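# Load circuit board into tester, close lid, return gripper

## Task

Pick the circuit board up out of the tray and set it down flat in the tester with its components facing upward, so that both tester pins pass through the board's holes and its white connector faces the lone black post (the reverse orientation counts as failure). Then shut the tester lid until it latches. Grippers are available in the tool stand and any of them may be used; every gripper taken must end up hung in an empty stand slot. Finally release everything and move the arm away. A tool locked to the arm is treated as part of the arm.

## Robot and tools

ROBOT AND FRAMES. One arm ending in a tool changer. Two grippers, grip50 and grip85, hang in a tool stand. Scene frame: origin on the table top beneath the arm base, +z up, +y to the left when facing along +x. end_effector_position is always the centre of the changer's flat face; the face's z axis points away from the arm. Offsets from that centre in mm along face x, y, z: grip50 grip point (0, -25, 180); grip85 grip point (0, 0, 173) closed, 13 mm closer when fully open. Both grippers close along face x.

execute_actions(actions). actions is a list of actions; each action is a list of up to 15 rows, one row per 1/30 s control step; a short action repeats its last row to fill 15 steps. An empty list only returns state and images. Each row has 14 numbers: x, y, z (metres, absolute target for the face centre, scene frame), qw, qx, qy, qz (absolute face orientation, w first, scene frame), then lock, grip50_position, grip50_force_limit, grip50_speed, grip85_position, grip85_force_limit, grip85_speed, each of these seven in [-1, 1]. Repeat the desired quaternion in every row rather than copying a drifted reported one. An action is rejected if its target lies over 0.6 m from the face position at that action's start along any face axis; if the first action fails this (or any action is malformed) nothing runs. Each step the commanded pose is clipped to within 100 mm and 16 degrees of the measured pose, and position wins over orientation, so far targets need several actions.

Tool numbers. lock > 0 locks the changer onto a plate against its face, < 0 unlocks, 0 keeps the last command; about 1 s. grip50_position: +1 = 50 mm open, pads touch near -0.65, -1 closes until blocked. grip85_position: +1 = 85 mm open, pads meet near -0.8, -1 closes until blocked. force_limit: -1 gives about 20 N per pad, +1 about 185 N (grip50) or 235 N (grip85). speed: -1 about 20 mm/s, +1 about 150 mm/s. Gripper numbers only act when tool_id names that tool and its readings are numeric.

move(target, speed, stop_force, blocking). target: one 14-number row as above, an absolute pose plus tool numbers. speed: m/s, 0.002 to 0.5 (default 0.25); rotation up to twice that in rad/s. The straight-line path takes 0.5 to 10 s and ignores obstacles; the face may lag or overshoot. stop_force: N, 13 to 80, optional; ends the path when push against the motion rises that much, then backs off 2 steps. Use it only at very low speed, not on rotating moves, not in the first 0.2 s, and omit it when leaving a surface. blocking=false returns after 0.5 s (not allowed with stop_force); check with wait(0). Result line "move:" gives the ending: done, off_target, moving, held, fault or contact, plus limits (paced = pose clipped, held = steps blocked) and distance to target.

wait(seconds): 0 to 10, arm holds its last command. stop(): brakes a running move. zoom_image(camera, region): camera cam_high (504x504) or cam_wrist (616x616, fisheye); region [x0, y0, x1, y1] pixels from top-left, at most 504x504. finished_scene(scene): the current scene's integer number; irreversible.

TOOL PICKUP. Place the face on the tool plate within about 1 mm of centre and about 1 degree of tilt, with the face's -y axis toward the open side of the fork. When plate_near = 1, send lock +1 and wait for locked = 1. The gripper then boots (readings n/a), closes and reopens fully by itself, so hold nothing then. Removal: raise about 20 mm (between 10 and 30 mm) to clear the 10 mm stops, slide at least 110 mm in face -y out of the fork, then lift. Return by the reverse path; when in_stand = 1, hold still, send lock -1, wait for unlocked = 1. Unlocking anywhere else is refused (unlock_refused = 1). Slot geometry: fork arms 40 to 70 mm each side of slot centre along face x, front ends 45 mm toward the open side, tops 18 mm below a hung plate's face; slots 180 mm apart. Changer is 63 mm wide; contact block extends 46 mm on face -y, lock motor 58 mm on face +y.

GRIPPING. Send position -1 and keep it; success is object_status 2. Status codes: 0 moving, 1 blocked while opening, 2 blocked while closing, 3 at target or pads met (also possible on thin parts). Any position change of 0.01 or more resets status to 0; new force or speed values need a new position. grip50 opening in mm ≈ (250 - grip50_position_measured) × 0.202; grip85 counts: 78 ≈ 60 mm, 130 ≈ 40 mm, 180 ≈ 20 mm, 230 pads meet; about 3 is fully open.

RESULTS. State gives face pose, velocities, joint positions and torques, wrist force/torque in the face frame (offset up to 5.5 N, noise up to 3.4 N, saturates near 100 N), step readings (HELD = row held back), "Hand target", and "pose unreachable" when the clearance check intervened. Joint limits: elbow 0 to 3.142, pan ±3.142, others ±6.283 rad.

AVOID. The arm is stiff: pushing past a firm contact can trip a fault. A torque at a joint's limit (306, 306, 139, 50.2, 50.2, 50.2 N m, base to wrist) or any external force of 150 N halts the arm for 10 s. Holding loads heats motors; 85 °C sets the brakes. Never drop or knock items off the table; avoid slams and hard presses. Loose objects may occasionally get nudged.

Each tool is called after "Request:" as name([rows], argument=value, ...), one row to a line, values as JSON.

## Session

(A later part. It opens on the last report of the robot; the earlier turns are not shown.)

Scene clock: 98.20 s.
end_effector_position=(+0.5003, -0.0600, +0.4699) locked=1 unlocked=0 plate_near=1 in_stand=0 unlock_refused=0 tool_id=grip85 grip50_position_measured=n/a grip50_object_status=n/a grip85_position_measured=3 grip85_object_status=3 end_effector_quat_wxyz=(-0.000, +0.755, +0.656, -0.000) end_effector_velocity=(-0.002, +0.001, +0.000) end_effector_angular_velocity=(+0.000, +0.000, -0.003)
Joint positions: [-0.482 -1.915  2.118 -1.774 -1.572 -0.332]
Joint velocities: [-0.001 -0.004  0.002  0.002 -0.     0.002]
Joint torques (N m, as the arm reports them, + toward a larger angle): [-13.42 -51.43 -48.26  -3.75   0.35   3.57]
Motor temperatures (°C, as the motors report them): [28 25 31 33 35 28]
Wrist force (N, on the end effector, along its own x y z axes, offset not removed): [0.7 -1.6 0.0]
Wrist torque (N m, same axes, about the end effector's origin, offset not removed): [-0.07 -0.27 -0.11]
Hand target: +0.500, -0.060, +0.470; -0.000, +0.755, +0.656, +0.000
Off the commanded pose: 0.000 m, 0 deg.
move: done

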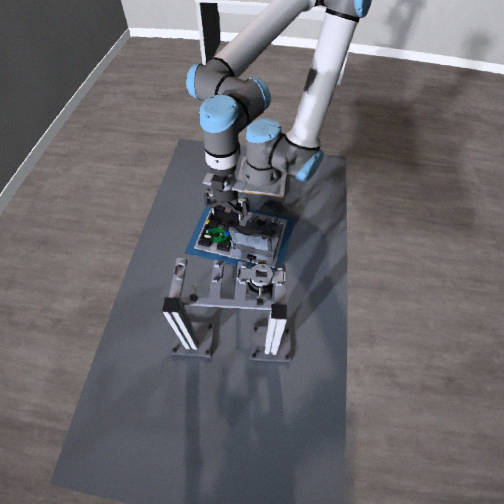

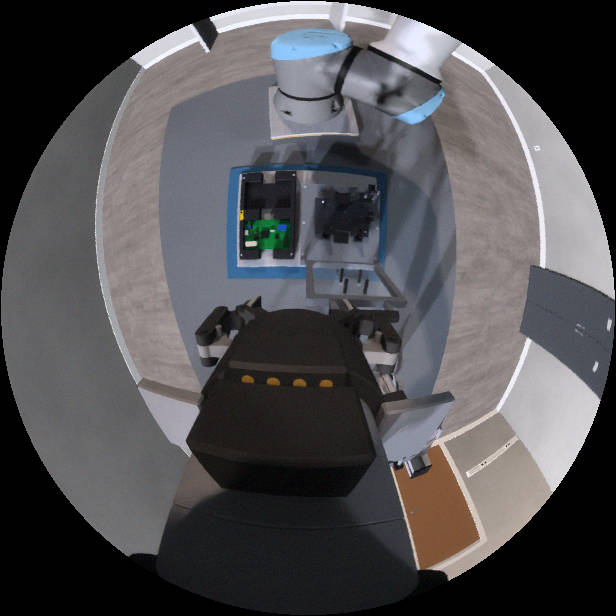

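Request:
move(target=[0.404,-0.132,0.44,0,0.068,0.9977,0,0,1,0,0,1,0,0], speed=0.3)

Request:
move(target=[0.404,-0.132,0.27,0,0.068,0.9977,0,0,1,0,0,1,0,0], speed=0.15)

Request:
zoom_image(camera="cam_wrist", region=[230,210,370,330])

Scene clock: 117.50 s.
end_effector_position=(+0.4041, -0.1317, +0.4400) locked=1 unlocked=0 plate_near=1 in_stand=0 unlock_refused=0 tool_id=grip85 grip50_position_measured=n/a grip50_object_status=n/a grip85_position_measured=3 grip85_object_status=3 end_effector_quat_wxyz=(-0.000, +0.069, +0.998, +0.000) end_effector_velocity=(-0.001, -0.001, -0.001) end_effector_angular_velocity=(+0.002, -0.001, +0.014)
Joint positions: [-0.746 -2.071  2.257 -1.757 -1.571 -2.169]
Joint velocities: [-0.004 -0.     0.001 -0.     0.002 -0.017]
Joint torques (N m, as the arm reports them, + toward a larger angle): [-11.59 -37.14 -50.59  -3.58   2.    -2.98]
Motor temperatures (°C, as the motors report them): [28 25 31 33 35 28]
Wrist force (N, on the end effector, along its own x y z axes, offset not removed): [-1.8 -1.0 -3.7]
Wrist torque (N m, same axes, about the end effector's origin, offset not removed): [-0.02 -0.10 0.00]
Hand target: +0.404, -0.132, +0.440; -0.000, +0.068, +0.998, +0.000
Off the commanded pose: 0.000 m, 0 deg.
move: done

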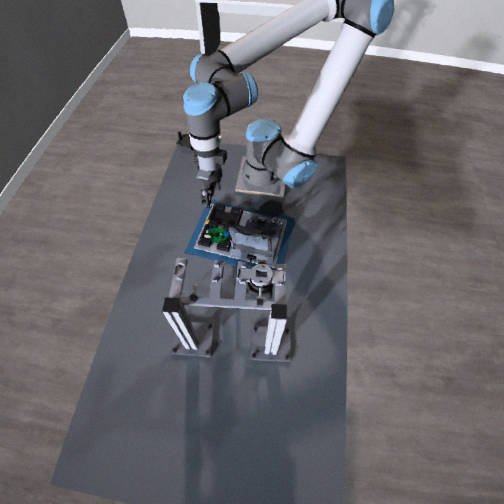

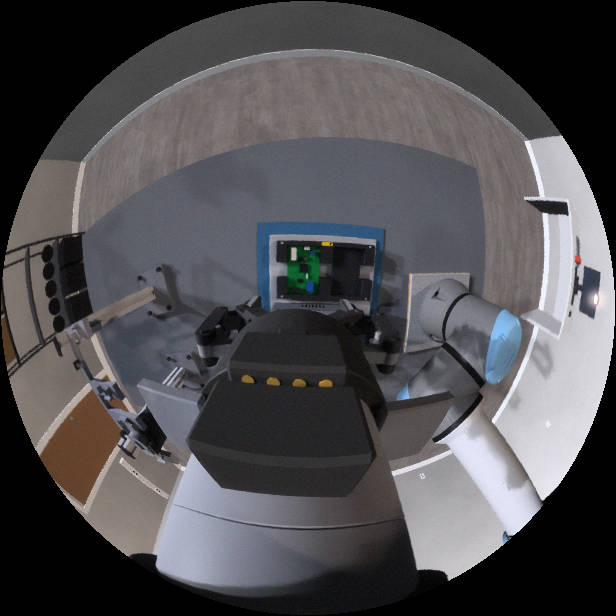

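Scene clock: 119.23 s.
end_effector_position=(+0.4038, -0.1319, +0.2704) locked=1 unlocked=0 plate_near=1 in_stand=0 unlock_refused=0 tool_id=grip85 grip50_position_measured=n/a grip50_object_status=n/a grip85_position_measured=3 grip85_object_status=3 end_effector_quat_wxyz=(-0.000, +0.068, +0.998, +0.000) end_effector_velocity=(+0.001, +0.001, -0.002) end_effector_angular_velocity=(-0.000, -0.000, +0.001)
Joint positions: [-0.748 -1.922  2.501 -2.151 -1.572 -2.172]
Joint velocities: [ 0.003  0.004  0.003 -0.007 -0.     0.002]
Joint torques (N m, as the arm reports them, + toward a larger angle): [ 11.72  -2.76 -42.18 -11.19  -2.15   3.57]
Motor temperatures (°C, as the motors report them): [28 25 31 33 35 28]
Wrist force (N, on the end effector, along its own x y z axes, offset not removed): [-2.2 -0.4 -3.2]
Wrist torque (N m, same axes, about the end effector's origin, offset not removed): [-0.06 -0.20 -0.12]
Hand target: +0.404, -0.132, +0.270; -0.000, +0.068, +0.998, +0.000
Off the commanded pose: 0.000 m, 0 deg.
move: done

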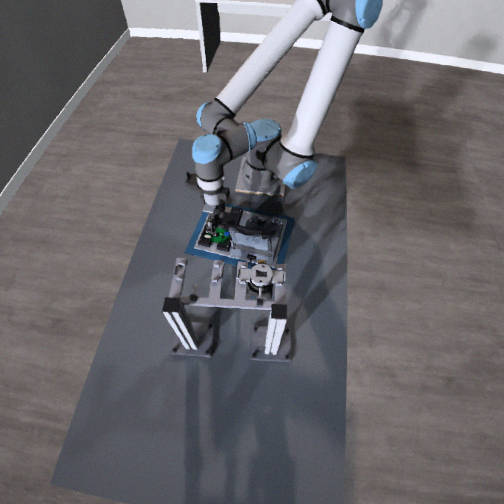

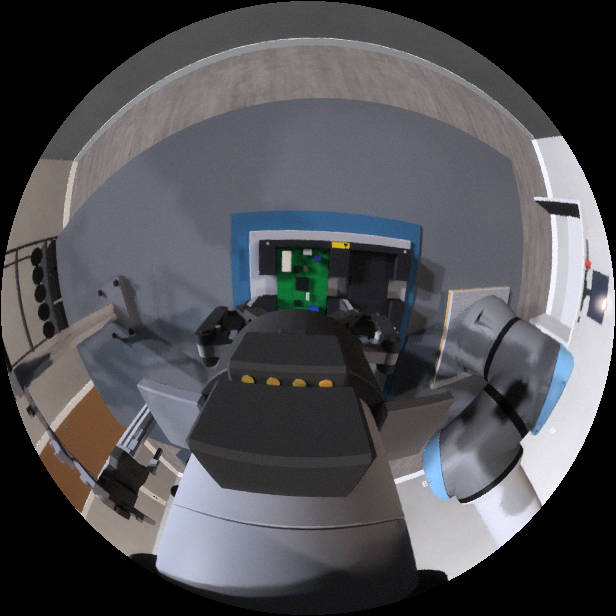

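Region (230, 210, 370, 330) of cam_wrist's 616x616 image, scaled by 3.600, with more detail than that image has; it fills the top 432 rows of this view, and the rest is white.

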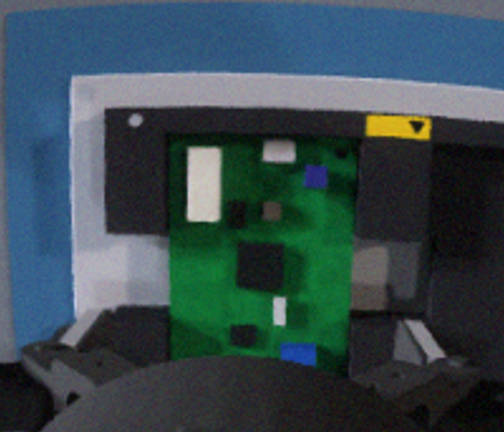

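Request:
move(target=[0.3988,-0.1405,0.225,0,0.068,0.9977,0,0,1,0,0,1,0,0], speed=0.06)

Request:
zoom_image(camera="cam_wrist", region=[230,210,370,330])

Scene clock: 134.27 s.
end_effector_position=(+0.3988, -0.1404, +0.2254) locked=1 unlocked=0 plate_near=1 in_stand=0 unlock_refused=0 tool_id=grip85 grip50_position_measured=n/a grip50_object_status=n/a grip85_position_measured=3 grip85_object_status=3 end_effector_quat_wxyz=(-0.000, +0.068, +0.998, +0.000) end_effector_velocity=(-0.000, -0.001, -0.003) end_effector_angular_velocity=(-0.001, -0.000, -0.001)
Joint positions: [-0.773 -1.85   2.558 -2.279 -1.572 -2.197]
Joint velocities: [-0.003  0.006  0.003 -0.009 -0.    -0.002]
Joint torques (N m, as the arm reports them, + toward a larger angle): [-11.16  -7.48 -37.66  -9.64  -0.39  -3.85]
Motor temperatures (°C, as the motors report them): [28 25 31 33 35 28]
Wrist force (N, on the end effector, along its own x y z axes, offset not removed): [-1.4 -0.7 -1.1]
Wrist torque (N m, same axes, about the end effector's origin, offset not removed): [-0.08 -0.25 -0.20]
Hand target: +0.399, -0.140, +0.225; +0.000, +0.068, +0.998, +0.000
Off the commanded pose: 0.000 m, 0 deg.
move: done

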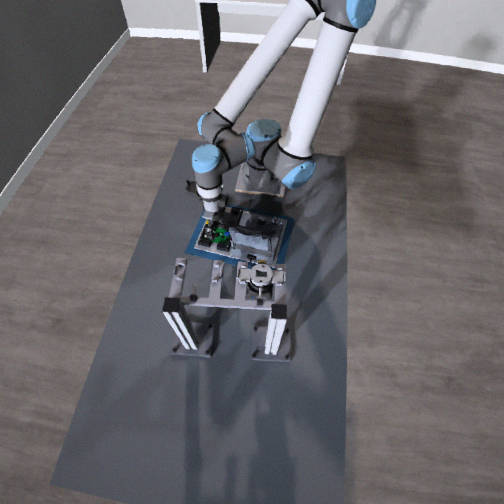

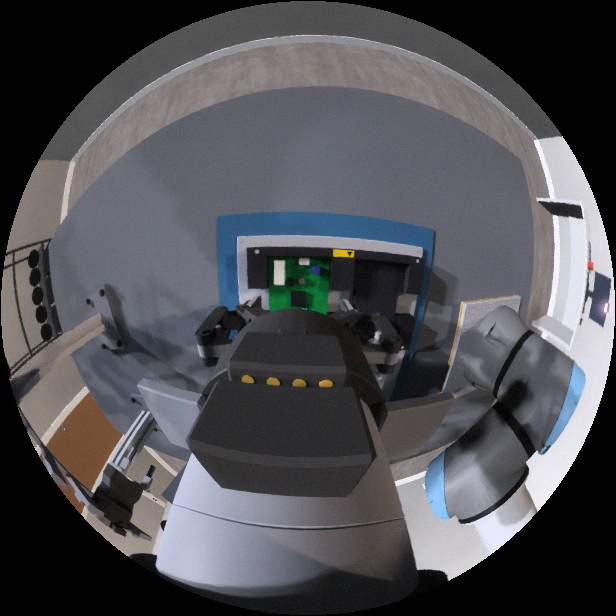

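Region (230, 210, 370, 330) of cam_wrist's 616x616 image, scaled by 3.600, with more detail than that image has; it fills the top 432 rows of this view, and the rest is white.

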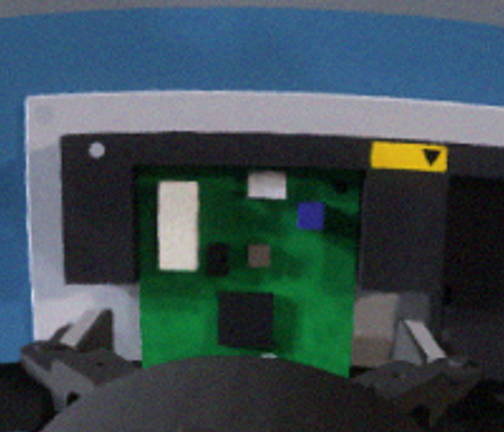

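Request:
move(target=[0.3985,-0.1397,0.191,0,0.068,0.9977,0,0,1,0,0,1,0,0], speed=0.015, stop_force=15)

Request:
zoom_image(camera="cam_wrist", region=[230,210,370,330])

Scene clock: 142.93 s.
end_effector_position=(+0.3985, -0.1397, +0.1914) locked=1 unlocked=0 plate_near=1 in_stand=0 unlock_refused=0 tool_id=grip85 grip50_position_measured=n/a grip50_object_status=n/a grip85_position_measured=3 grip85_object_status=3 end_effector_quat_wxyz=(+0.000, +0.068, +0.998, +0.000) end_effector_velocity=(-0.000, +0.001, -0.003) end_effector_angular_velocity=(+0.000, +0.001, +0.000)
Joint positions: [-0.772 -1.78   2.595 -2.387 -1.572 -2.196]
Joint velocities: [ 0.001  0.007  0.003 -0.009 -0.     0.001]
Joint torques (N m, as the arm reports them, + toward a larger angle): [ 10.15  -6.52 -37.69 -10.53  -1.86   3.49]
Motor temperatures (°C, as the motors report them): [28 25 31 33 35 28]
Wrist force (N, on the end effector, along its own x y z axes, offset not removed): [-2.7 -2.2 -2.7]
Wrist torque (N m, same axes, about the end effector's origin, offset not removed): [-0.21 -0.13 -0.13]
Hand target: +0.398, -0.140, +0.191; -0.000, +0.068, +0.998, +0.000
Off the commanded pose: 0.000 m, 0 deg.
move: done

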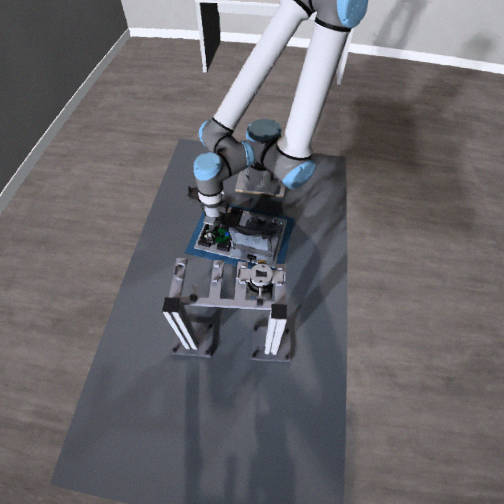

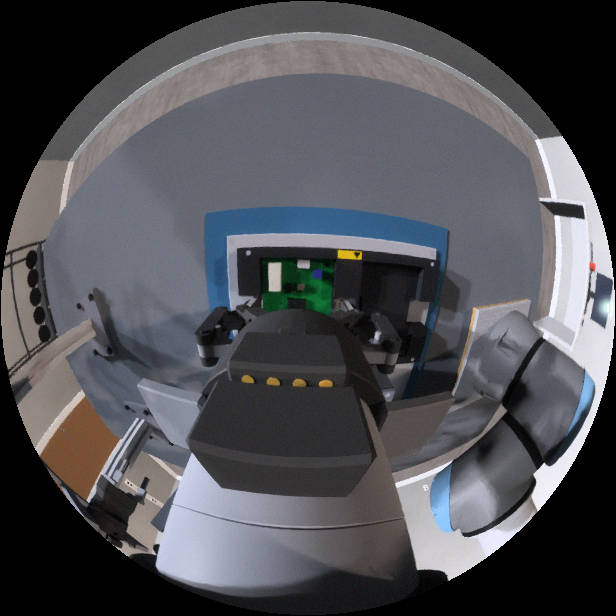

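Region (230, 210, 370, 330) of cam_wrist's 616x616 image, scaled by 3.600, with more detail than that image has; it fills the top 432 rows of this view, and the rest is white.

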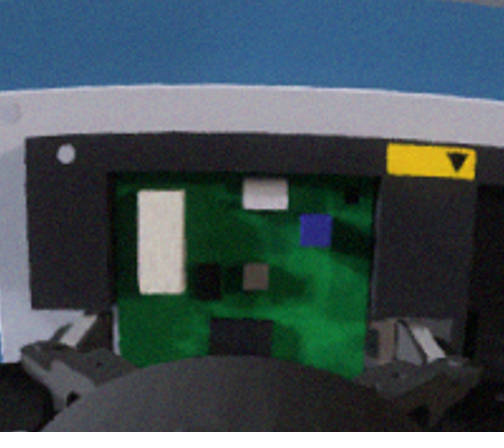

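Hole at ≈(327.8,264): matches reference. Grip.

Request:
execute_actions([
  [[0.3985,-0.1397,0.191,0,0.068,0.9977,0,0,1,0,0,-1,-0.6,-0.5]],
  [[0.3985,-0.1397,0.191,0,0.068,0.9977,0,0,1,0,0,-1,-0.6,-0.5]],
])

Scene clock: 147.70 s.
end_effector_position=(+0.3986, -0.1397, +0.1911) locked=1 unlocked=0 plate_near=1 in_stand=0 unlock_refused=0 tool_id=grip85 grip50_position_measured=n/a grip50_object_status=n/a grip85_position_measured=48 grip85_object_status=2 end_effector_quat_wxyz=(+0.000, +0.068, +0.998, -0.000) end_effector_velocity=(-0.000, +0.000, -0.000) end_effector_angular_velocity=(+0.000, +0.001, +0.000)
Joint positions: [-0.772 -1.779  2.595 -2.388 -1.572 -2.196]
Joint velocities: [ 0.  0.  0.  0. -0. -0.]
Joint torques (N m, as the arm reports them, + toward a larger angle): [-18.46   6.03  33.78  23.71 -25.91   3.47]
Motor temperatures (°C, as the motors report them): [28 25 31 33 35 28]
Wrist force (N, on the end effector, along its own x y z axes, offset not removed): [-82.1 20.6 -56.9]
Wrist torque (N m, same axes, about the end effector's origin, offset not removed): [-3.97 -4.21 -0.89]
Hand target: +0.398, -0.140, +0.191; +0.000, +0.068, +0.998, +0.000
Off the commanded pose: 0.000 m, 0 deg.
Step readings (end_effector_position; steps 1 to 15: 1st action; 16 to 30: 2nd action):
0: (+0.3985, -0.1397, +0.1911)
1: (+0.3985, -0.1397, +0.1911)
2: (+0.3985, -0.1397, +0.1910)
4: (+0.3985, -0.1397, +0.1910)
8: (+0.3985, -0.1397, +0.1910)
15: (+0.3989, -0.1398, +0.1913)
16: (+0.3989, -0.1398, +0.1913)
17: (+0.3989, -0.1398, +0.1913)
19: (+0.3988, -0.1398, +0.1912)
23: (+0.3987, -0.1397, +0.1911)
30: end_effector_position above

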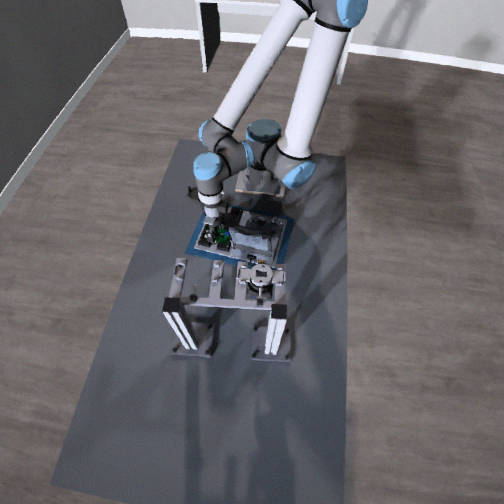

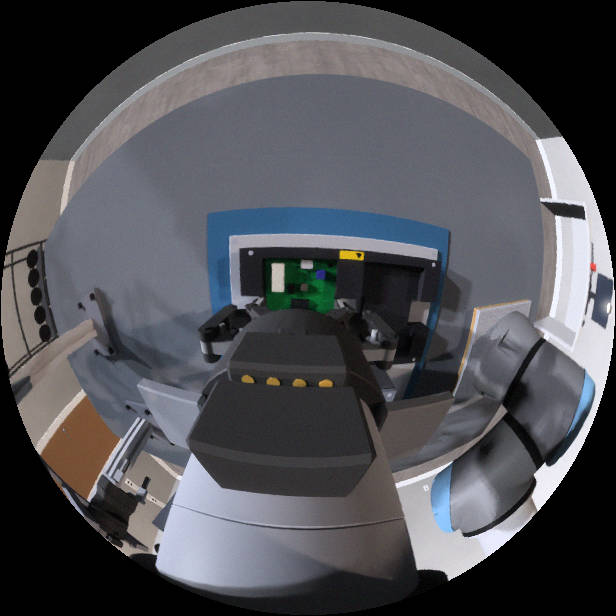

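Request:
move(target=[0.4005,-0.1396,0.192,0,0.068,0.9977,0,0,1,0,0,-1,-0.6,-0.5], speed=0.005)

Scene clock: 151.47 s.
end_effector_position=(+0.4002, -0.1396, +0.1918) locked=1 unlocked=0 plate_near=1 in_stand=0 unlock_refused=0 tool_id=grip85 grip50_position_measured=n/a grip50_object_status=n/a grip85_position_measured=48 grip85_object_status=2 end_effector_quat_wxyz=(-0.000, +0.068, +0.998, -0.000) end_effector_velocity=(+0.002, +0.000, +0.001) end_effector_angular_velocity=(-0.001, -0.001, +0.003)
Joint positions: [-0.769 -1.777  2.592 -2.386 -1.572 -2.193]
Joint velocities: [ 0.003  0.002 -0.003 -0.     0.     0.   ]
Joint torques (N m, as the arm reports them, + toward a larger angle): [ 12.8    5.74 -15.73  11.36  -6.43   4.65]
Motor temperatures (°C, as the motors report them): [28 25 31 33 35 28]
Wrist force (N, on the end effector, along its own x y z axes, offset not removed): [-33.4 -6.5 -28.8]
Wrist torque (N m, same axes, about the end effector's origin, offset not removed): [0.80 -7.65 -1.03]
Hand target: +0.400, -0.140, +0.192; -0.000, +0.068, +0.998, -0.000
Off the commanded pose: 0.000 m, 0 deg.
move: done

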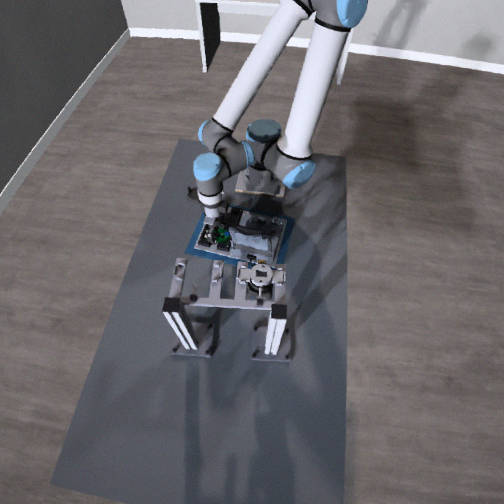

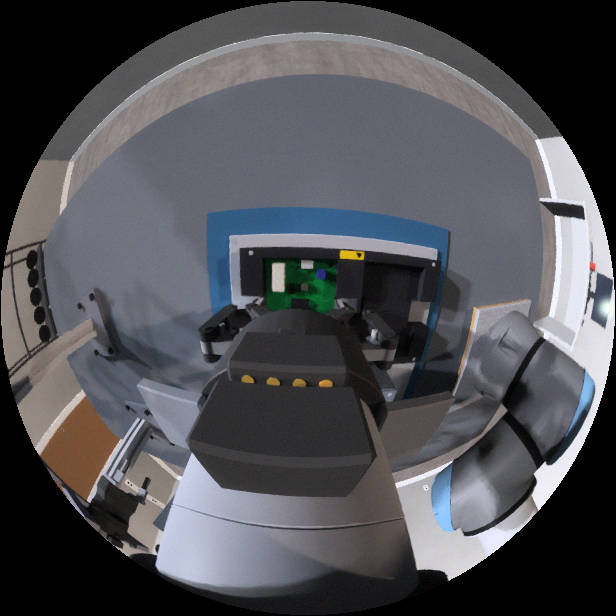

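Request:
execute_actions([
  [[0.4012,-0.140,0.192,0,0.0645,0.9979,0,0,1,0,0,0.9,-0.6,-0.5]],
  [[0.4015,-0.140,0.192,0,0.0645,0.9979,0,0,1,0,0,0.9,-0.6,-0.5]],
  [[0.4015,-0.140,0.192,0,0.0645,0.9979,0,0,1,0,0,-1,-0.6,-0.8]],
  [[0.4015,-0.140,0.192,0,0.0645,0.9979,0,0,1,0,0,-1,-0.6,-0.8]],
])

Request:
zoom_image(camera="cam_wrist", region=[230,210,370,330])

Scene clock: 158.00 s.
end_effector_position=(+0.4015, -0.1400, +0.1920) locked=1 unlocked=0 plate_near=1 in_stand=0 unlock_refused=0 tool_id=grip85 grip50_position_measured=n/a grip50_object_status=n/a grip85_position_measured=48 grip85_object_status=2 end_effector_quat_wxyz=(+0.000, +0.064, +0.998, -0.000) end_effector_velocity=(+0.000, +0.001, +0.000) end_effector_angular_velocity=(+0.000, +0.000, +0.001)
Joint positions: [-0.767 -1.774  2.59  -2.387 -1.572 -2.198]
Joint velocities: [ 0.002 -0.    -0.     0.001 -0.     0.   ]
Joint torques (N m, as the arm reports them, + toward a larger angle): [  7.16 -11.13 -31.31 -10.19   0.05   3.4 ]
Motor temperatures (°C, as the motors report them): [28 25 31 34 35 28]
Wrist force (N, on the end effector, along its own x y z axes, offset not removed): [15.6 9.1 -42.1]
Wrist torque (N m, same axes, about the end effector's origin, offset not removed): [-1.74 2.74 -0.18]
Hand target: +0.402, -0.140, +0.192; -0.000, +0.065, +0.998, -0.000
Off the commanded pose: 0.000 m, 0 deg.
Step readings (end_effector_position; steps 1 to 15: 1st action; 16 to 30: 2nd action; 31 to 45: 3rd action; 46 to 60: 4th action):
0: (+0.4005, -0.1396, +0.1920)
1: (+0.4005, -0.1396, +0.1920)
2: (+0.4006, -0.1396, +0.1920)
4: (+0.4006, -0.1396, +0.1918)
8: (+0.4010, -0.1398, +0.1919)
15: (+0.4012, -0.1400, +0.1920)
16: (+0.4012, -0.1400, +0.1920)
17: (+0.4012, -0.1400, +0.1920)
19: (+0.4013, -0.1400, +0.1920)
23: (+0.4015, -0.1400, +0.1920)
30: (+0.4015, -0.1400, +0.1920)
31: (+0.4015, -0.1400, +0.1920)
32: (+0.4015, -0.1400, +0.1920)
34: (+0.4015, -0.1400, +0.1920)
38: (+0.4015, -0.1400, +0.1920)
45: (+0.4015, -0.1400, +0.1920)
46: (+0.4015, -0.1400, +0.1920)
47: (+0.4015, -0.1400, +0.1920)
49: (+0.4015, -0.1400, +0.1920)
53: (+0.4015, -0.1400, +0.1920)
60: end_effector_position above

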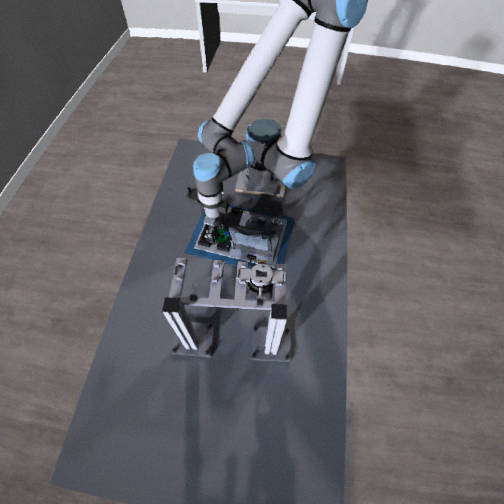

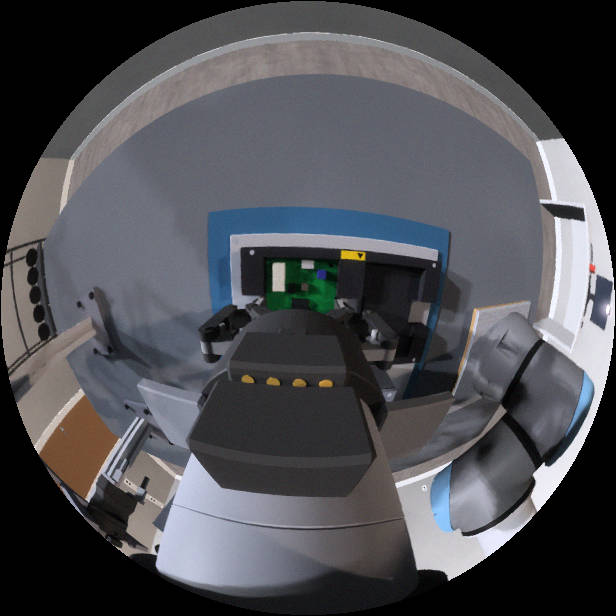

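Region (230, 210, 370, 330) of cam_wrist's 616x616 image, scaled by 3.600, with more detail than that image has; it fills the top 432 rows of this view, and the rest is white.

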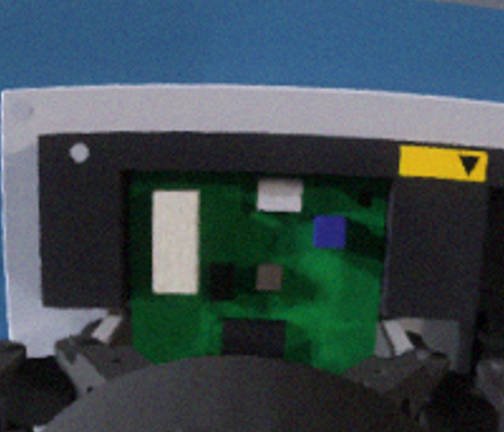

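Request:
move(target=[0.4011,-0.14,0.215,0,0.0645,0.9979,0,0,1,0,0,-1,-0.6,-0.8], speed=0.02)

Request:
move(target=[0.39,-0.13,0.31,0,0.0645,0.9979,0,0,1,0,0,-1,-0.6,-0.8], speed=0.12)

Request:
move(target=[0.375,-0.10,0.31,0,0.7513,0.66,0,0,1,0,0,-1,-0.6,-0.8], speed=0.3)

Scene clock: 163.27 s.
end_effector_position=(+0.4011, -0.1400, +0.2146) locked=1 unlocked=0 plate_near=1 in_stand=0 unlock_refused=0 tool_id=grip85 grip50_position_measured=n/a grip50_object_status=n/a grip85_position_measured=48 grip85_object_status=2 end_effector_quat_wxyz=(+0.000, +0.065, +0.998, -0.000) end_effector_velocity=(-0.000, +0.000, +0.003) end_effector_angular_velocity=(+0.000, +0.000, +0.001)
Joint positions: [-0.768 -1.823  2.567 -2.315 -1.572 -2.199]
Joint velocities: [ 0.    -0.006 -0.003  0.009  0.    -0.001]
Joint torques (N m, as the arm reports them, + toward a larger angle): [ -9.26 -40.31 -53.2   -4.05  -2.18  -3.01]
Motor temperatures (°C, as the motors report them): [28 25 31 34 35 28]
Wrist force (N, on the end effector, along its own x y z axes, offset not removed): [-0.1 -2.1 0.3]
Wrist torque (N m, same axes, about the end effector's origin, offset not removed): [-0.22 -0.23 -0.11]
Hand target: +0.401, -0.140, +0.215; +0.000, +0.065, +0.998, -0.000
Off the commanded pose: 0.000 m, 0 deg.
move: done

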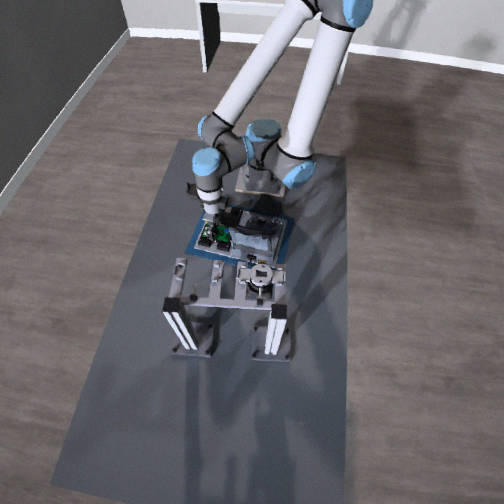

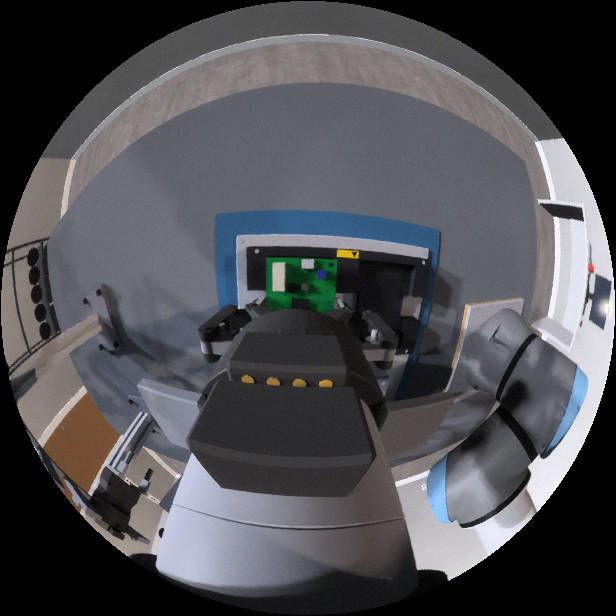

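Scene clock: 164.63 s.
end_effector_position=(+0.3901, -0.1301, +0.3096) locked=1 unlocked=0 plate_near=1 in_stand=0 unlock_refused=0 tool_id=grip85 grip50_position_measured=n/a grip50_object_status=n/a grip85_position_measured=48 grip85_object_status=2 end_effector_quat_wxyz=(+0.000, +0.064, +0.998, -0.000) end_effector_velocity=(-0.000, +0.000, +0.002) end_effector_angular_velocity=(+0.000, -0.000, -0.002)
Joint positions: [-0.769 -2.008  2.468 -2.031 -1.572 -2.2  ]
Joint velocities: [ 0.    -0.004 -0.003  0.006  0.001  0.002]
Joint torques (N m, as the arm reports them, + toward a larger angle): [-10.93 -35.04 -62.01  -4.65   1.37  -2.73]
Motor temperatures (°C, as the motors report them): [28 25 31 34 35 28]
Wrist force (N, on the end effector, along its own x y z axes, offset not removed): [0.9 -1.2 -0.8]
Wrist torque (N m, same axes, about the end effector's origin, offset not removed): [0.04 -0.36 -0.06]
Hand target: +0.390, -0.130, +0.310; +0.000, +0.065, +0.998, -0.000
Off the commanded pose: 0.000 m, 0 deg.
move: done

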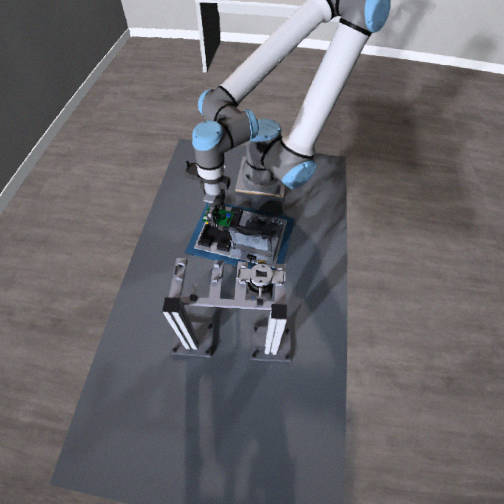

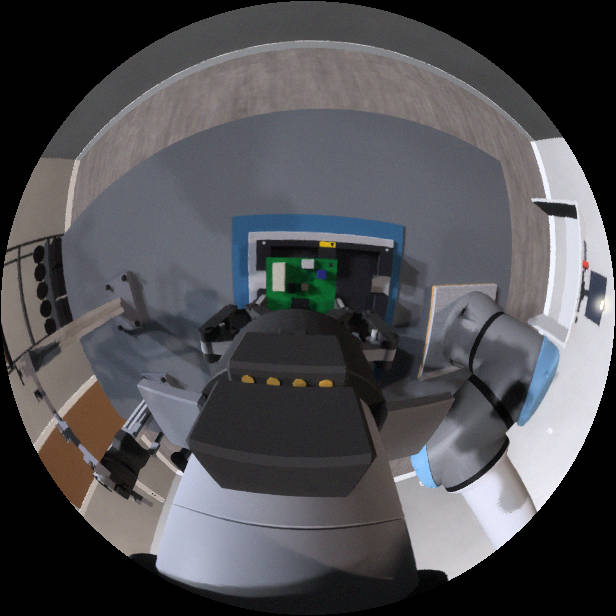

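Scene clock: 167.83 s.
end_effector_position=(+0.3750, -0.1001, +0.3100) locked=1 unlocked=0 plate_near=1 in_stand=0 unlock_refused=0 tool_id=grip85 grip50_position_measured=n/a grip50_object_status=n/a grip85_position_measured=48 grip85_object_status=2 end_effector_quat_wxyz=(+0.000, +0.751, +0.661, +0.000) end_effector_velocity=(+0.000, +0.000, +0.000) end_effector_angular_velocity=(-0.001, +0.001, -0.018)
Joint positions: [-0.735 -2.07   2.496 -1.997 -1.572 -0.598]
Joint velocities: [ 0.001 -0.    -0.     0.    -0.001  0.019]
Joint torques (N m, as the arm reports them, + toward a larger angle): [  5.25 -26.33 -47.84  -3.58  -2.54   4.47]
Motor temperatures (°C, as the motors report them): [28 25 31 34 35 28]
Wrist force (N, on the end effector, along its own x y z axes, offset not removed): [1.0 -0.9 -3.9]
Wrist torque (N m, same axes, about the end effector's origin, offset not removed): [-0.05 -0.38 -0.09]
Hand target: +0.375, -0.100, +0.310; +0.000, +0.751, +0.660, -0.000
Off the commanded pose: 0.000 m, 0 deg.
move: done

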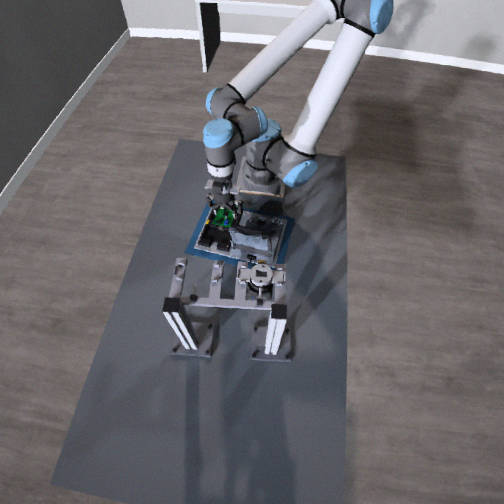

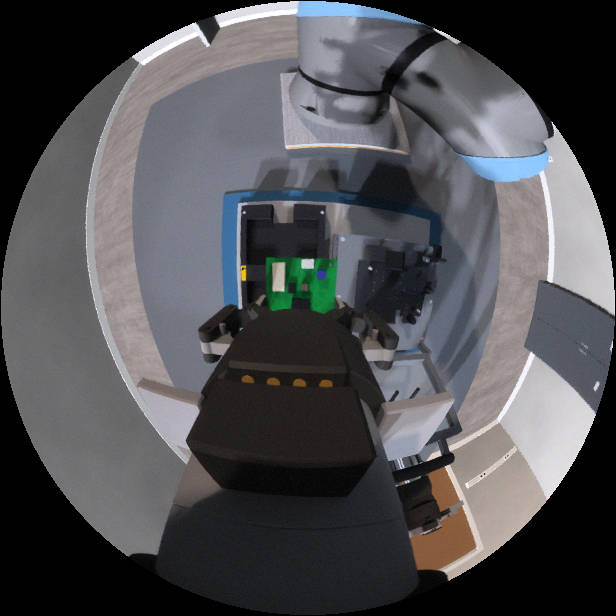

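Request:
move(target=[0.3759,0.0005,0.30,0,0.9979,-0.0645,0,0,1,0,0,-1,-0.6,-0.8], speed=0.3)

Request:
zoom_image(camera="cam_wrist", region=[250,200,370,320])

Scene clock: 176.67 s.
end_effector_position=(+0.3758, +0.0002, +0.2999) locked=1 unlocked=0 plate_near=1 in_stand=0 unlock_refused=0 tool_id=grip85 grip50_position_measured=n/a grip50_object_status=n/a grip85_position_measured=48 grip85_object_status=2 end_effector_quat_wxyz=(+0.000, +0.998, -0.064, +0.000) end_effector_velocity=(+0.001, -0.000, +0.001) end_effector_angular_velocity=(-0.002, -0.000, -0.013)
Joint positions: [-0.49  -2.093  2.525 -2.003 -1.572  1.219]
Joint velocities: [ 0.002  0.001 -0.001 -0.001 -0.002  0.015]
Joint torques (N m, as the arm reports them, + toward a larger angle): [ 11.27   5.87 -62.81 -10.66  -1.82   2.58]
Motor temperatures (°C, as the motors report them): [28 25 31 34 35 28]
Wrist force (N, on the end effector, along its own x y z axes, offset not removed): [0.8 -0.3 -1.2]
Wrist torque (N m, same axes, about the end effector's origin, offset not removed): [-0.01 -0.28 -0.14]
Hand target: +0.376, +0.000, +0.300; +0.000, +0.998, -0.064, +0.000
Off the commanded pose: 0.000 m, 0 deg.
move: done

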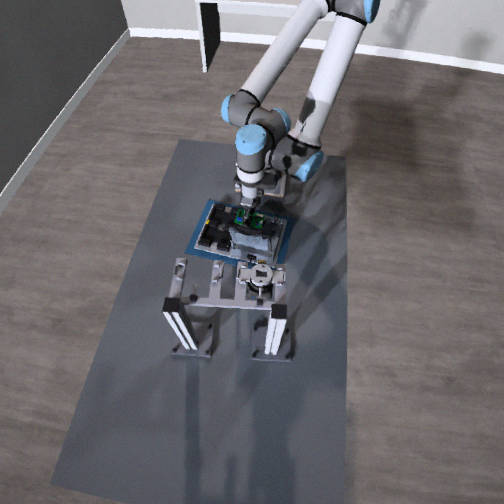

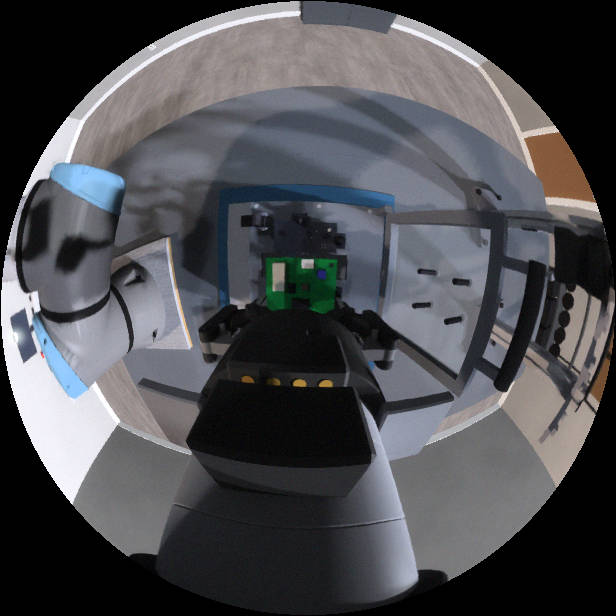

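Region (250, 200, 370, 320) of cam_wrist's 616x616 image, scaled by 4.200, with more detail than that image has.

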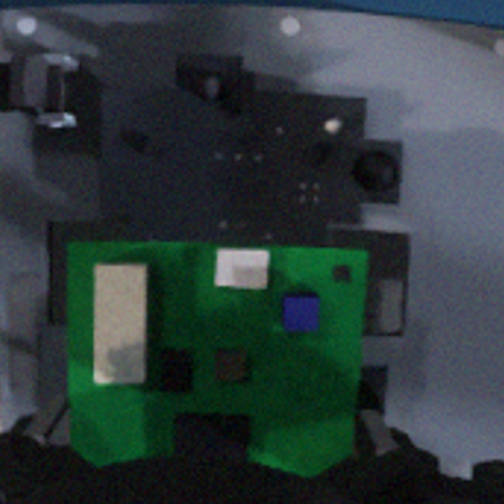

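Request:
move(target=[0.3802,0.0180,0.275,0,0.9979,-0.0645,0,0,1,0,0,-1,-0.6,-0.8], speed=0.04, stop_force=15)

Request:
zoom_image(camera="cam_wrist", region=[280,220,360,300])

Scene clock: 185.17 s.
end_effector_position=(+0.3801, +0.0178, +0.2753) locked=1 unlocked=0 plate_near=1 in_stand=0 unlock_refused=0 tool_id=grip85 grip50_position_measured=n/a grip50_object_status=n/a grip85_position_measured=48 grip85_object_status=2 end_effector_quat_wxyz=(-0.000, +0.998, -0.064, +0.000) end_effector_velocity=(+0.001, +0.002, -0.002) end_effector_angular_velocity=(-0.000, -0.001, +0.001)
Joint positions: [-0.438 -2.047  2.554 -2.078 -1.572  1.273]
Joint velocities: [ 0.007  0.005  0.002 -0.007  0.     0.006]
Joint torques (N m, as the arm reports them, + toward a larger angle): [ 13.61   6.57 -44.91 -10.68  -0.73   3.48]
Motor temperatures (°C, as the motors report them): [28 25 31 34 35 28]
Wrist force (N, on the end effector, along its own x y z axes, offset not removed): [-1.7 -3.2 -0.7]
Wrist torque (N m, same axes, about the end effector's origin, offset not removed): [-0.19 -0.11 -0.08]
Hand target: +0.380, +0.018, +0.275; +0.000, +0.998, -0.064, +0.000
Off the commanded pose: 0.000 m, 0 deg.
move: done

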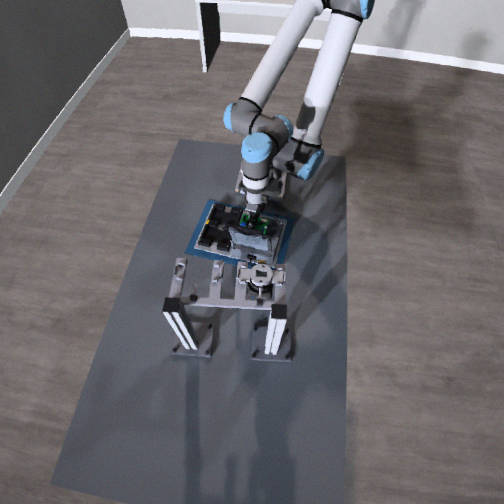

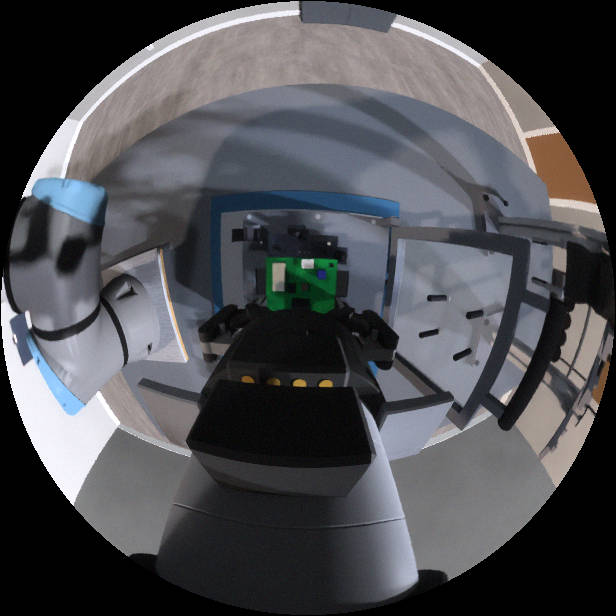

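Region (280, 220, 360, 300) of cam_wrist's 616x616 image, scaled by 6.300, with more detail than that image has.

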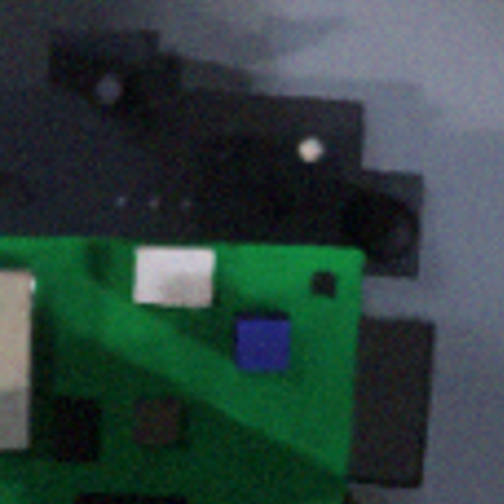

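Request:
move(target=[0.383,0.0398,0.272,0,0.9979,-0.0645,0,0,1,0,0,-1,-0.6,-0.8], speed=0.04)

Request:
move(target=[0.383,0.0398,0.257,0,0.9979,-0.0645,0,0,1,0,0,-1,-0.6,-0.8], speed=0.01, stop_force=13)

Request:
zoom_image(camera="cam_wrist", region=[280,220,360,300])

Scene clock: 193.17 s.
end_effector_position=(+0.3830, +0.0395, +0.2721) locked=1 unlocked=0 plate_near=1 in_stand=0 unlock_refused=0 tool_id=grip85 grip50_position_measured=n/a grip50_object_status=n/a grip85_position_measured=48 grip85_object_status=2 end_effector_quat_wxyz=(-0.000, +0.998, -0.064, +0.000) end_effector_velocity=(+0.000, +0.003, -0.000) end_effector_angular_velocity=(-0.001, -0.001, +0.002)
Joint positions: [-0.376 -2.03   2.553 -2.094 -1.572  1.334]
Joint velocities: [ 0.008  0.002 -0.    -0.003 -0.     0.007]
Joint torques (N m, as the arm reports them, + toward a larger angle): [ 12.63  -0.86 -61.24 -10.08  -1.77   3.33]
Motor temperatures (°C, as the motors report them): [28 25 31 34 35 28]
Wrist force (N, on the end effector, along its own x y z axes, offset not removed): [0.4 -0.1 -2.1]
Wrist torque (N m, same axes, about the end effector's origin, offset not removed): [-0.04 -0.31 -0.08]
Hand target: +0.383, +0.040, +0.272; +0.000, +0.998, -0.064, +0.000
Off the commanded pose: 0.000 m, 0 deg.
move: done

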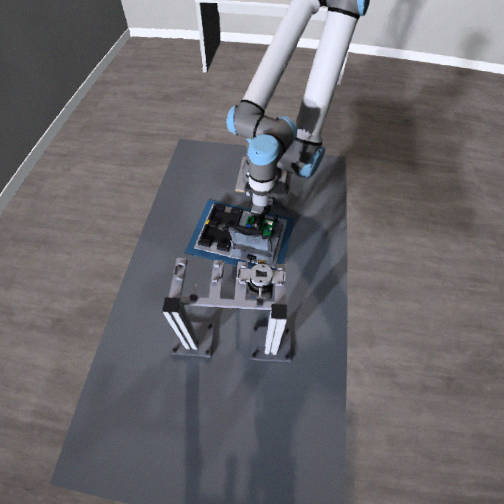

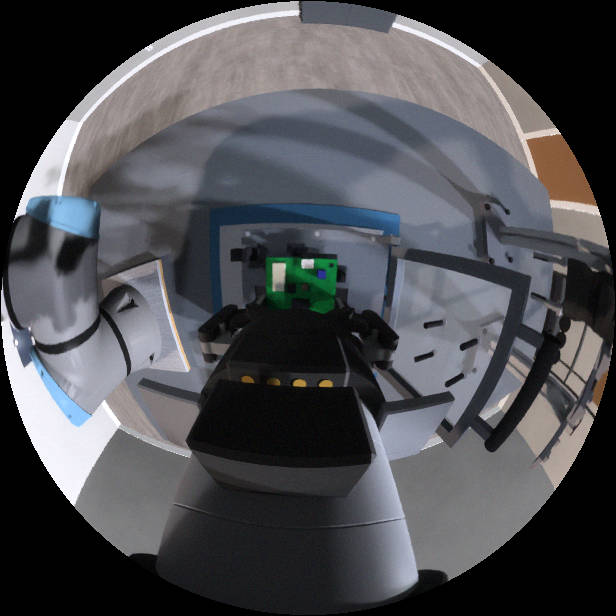

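Scene clock: 194.90 s.
end_effector_position=(+0.3830, +0.0398, +0.2573) locked=1 unlocked=0 plate_near=1 in_stand=0 unlock_refused=0 tool_id=grip85 grip50_position_measured=n/a grip50_object_status=n/a grip85_position_measured=48 grip85_object_status=2 end_effector_quat_wxyz=(+0.000, +0.998, -0.065, -0.000) end_effector_velocity=(+0.000, +0.000, -0.003) end_effector_angular_velocity=(+0.000, +0.001, +0.002)
Joint positions: [-0.375 -2.007  2.573 -2.137 -1.572  1.335]
Joint velocities: [ 0.001  0.005  0.003 -0.007  0.    -0.001]
Joint torques (N m, as the arm reports them, + toward a larger angle): [ 11.45   2.51 -46.24 -11.07  -1.45   3.18]
Motor temperatures (°C, as the motors report them): [28 25 31 34 35 28]
Wrist force (N, on the end effector, along its own x y z axes, offset not removed): [0.7 -2.4 -0.3]
Wrist torque (N m, same axes, about the end effector's origin, offset not removed): [-0.43 -0.32 -0.09]
Hand target: +0.383, +0.040, +0.257; -0.000, +0.998, -0.065, -0.000
Off the commanded pose: 0.000 m, 0 deg.
move: done

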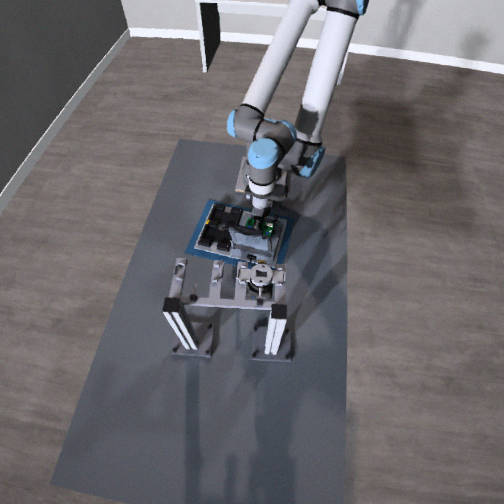

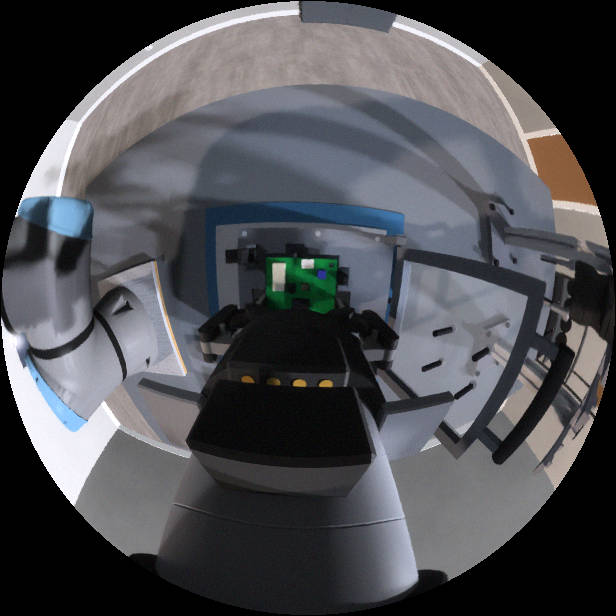

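Region (280, 220, 360, 300) of cam_wrist's 616x616 image, scaled by 6.300, with more detail than that image has.

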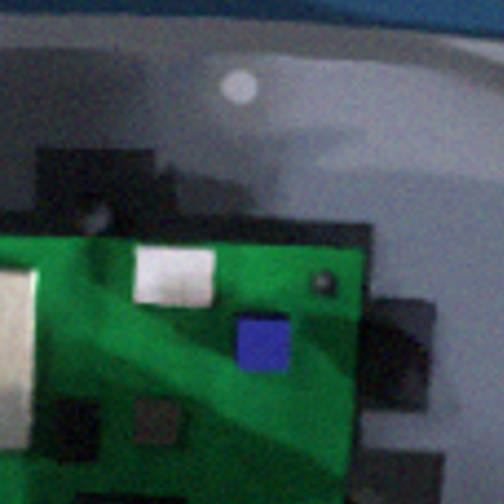

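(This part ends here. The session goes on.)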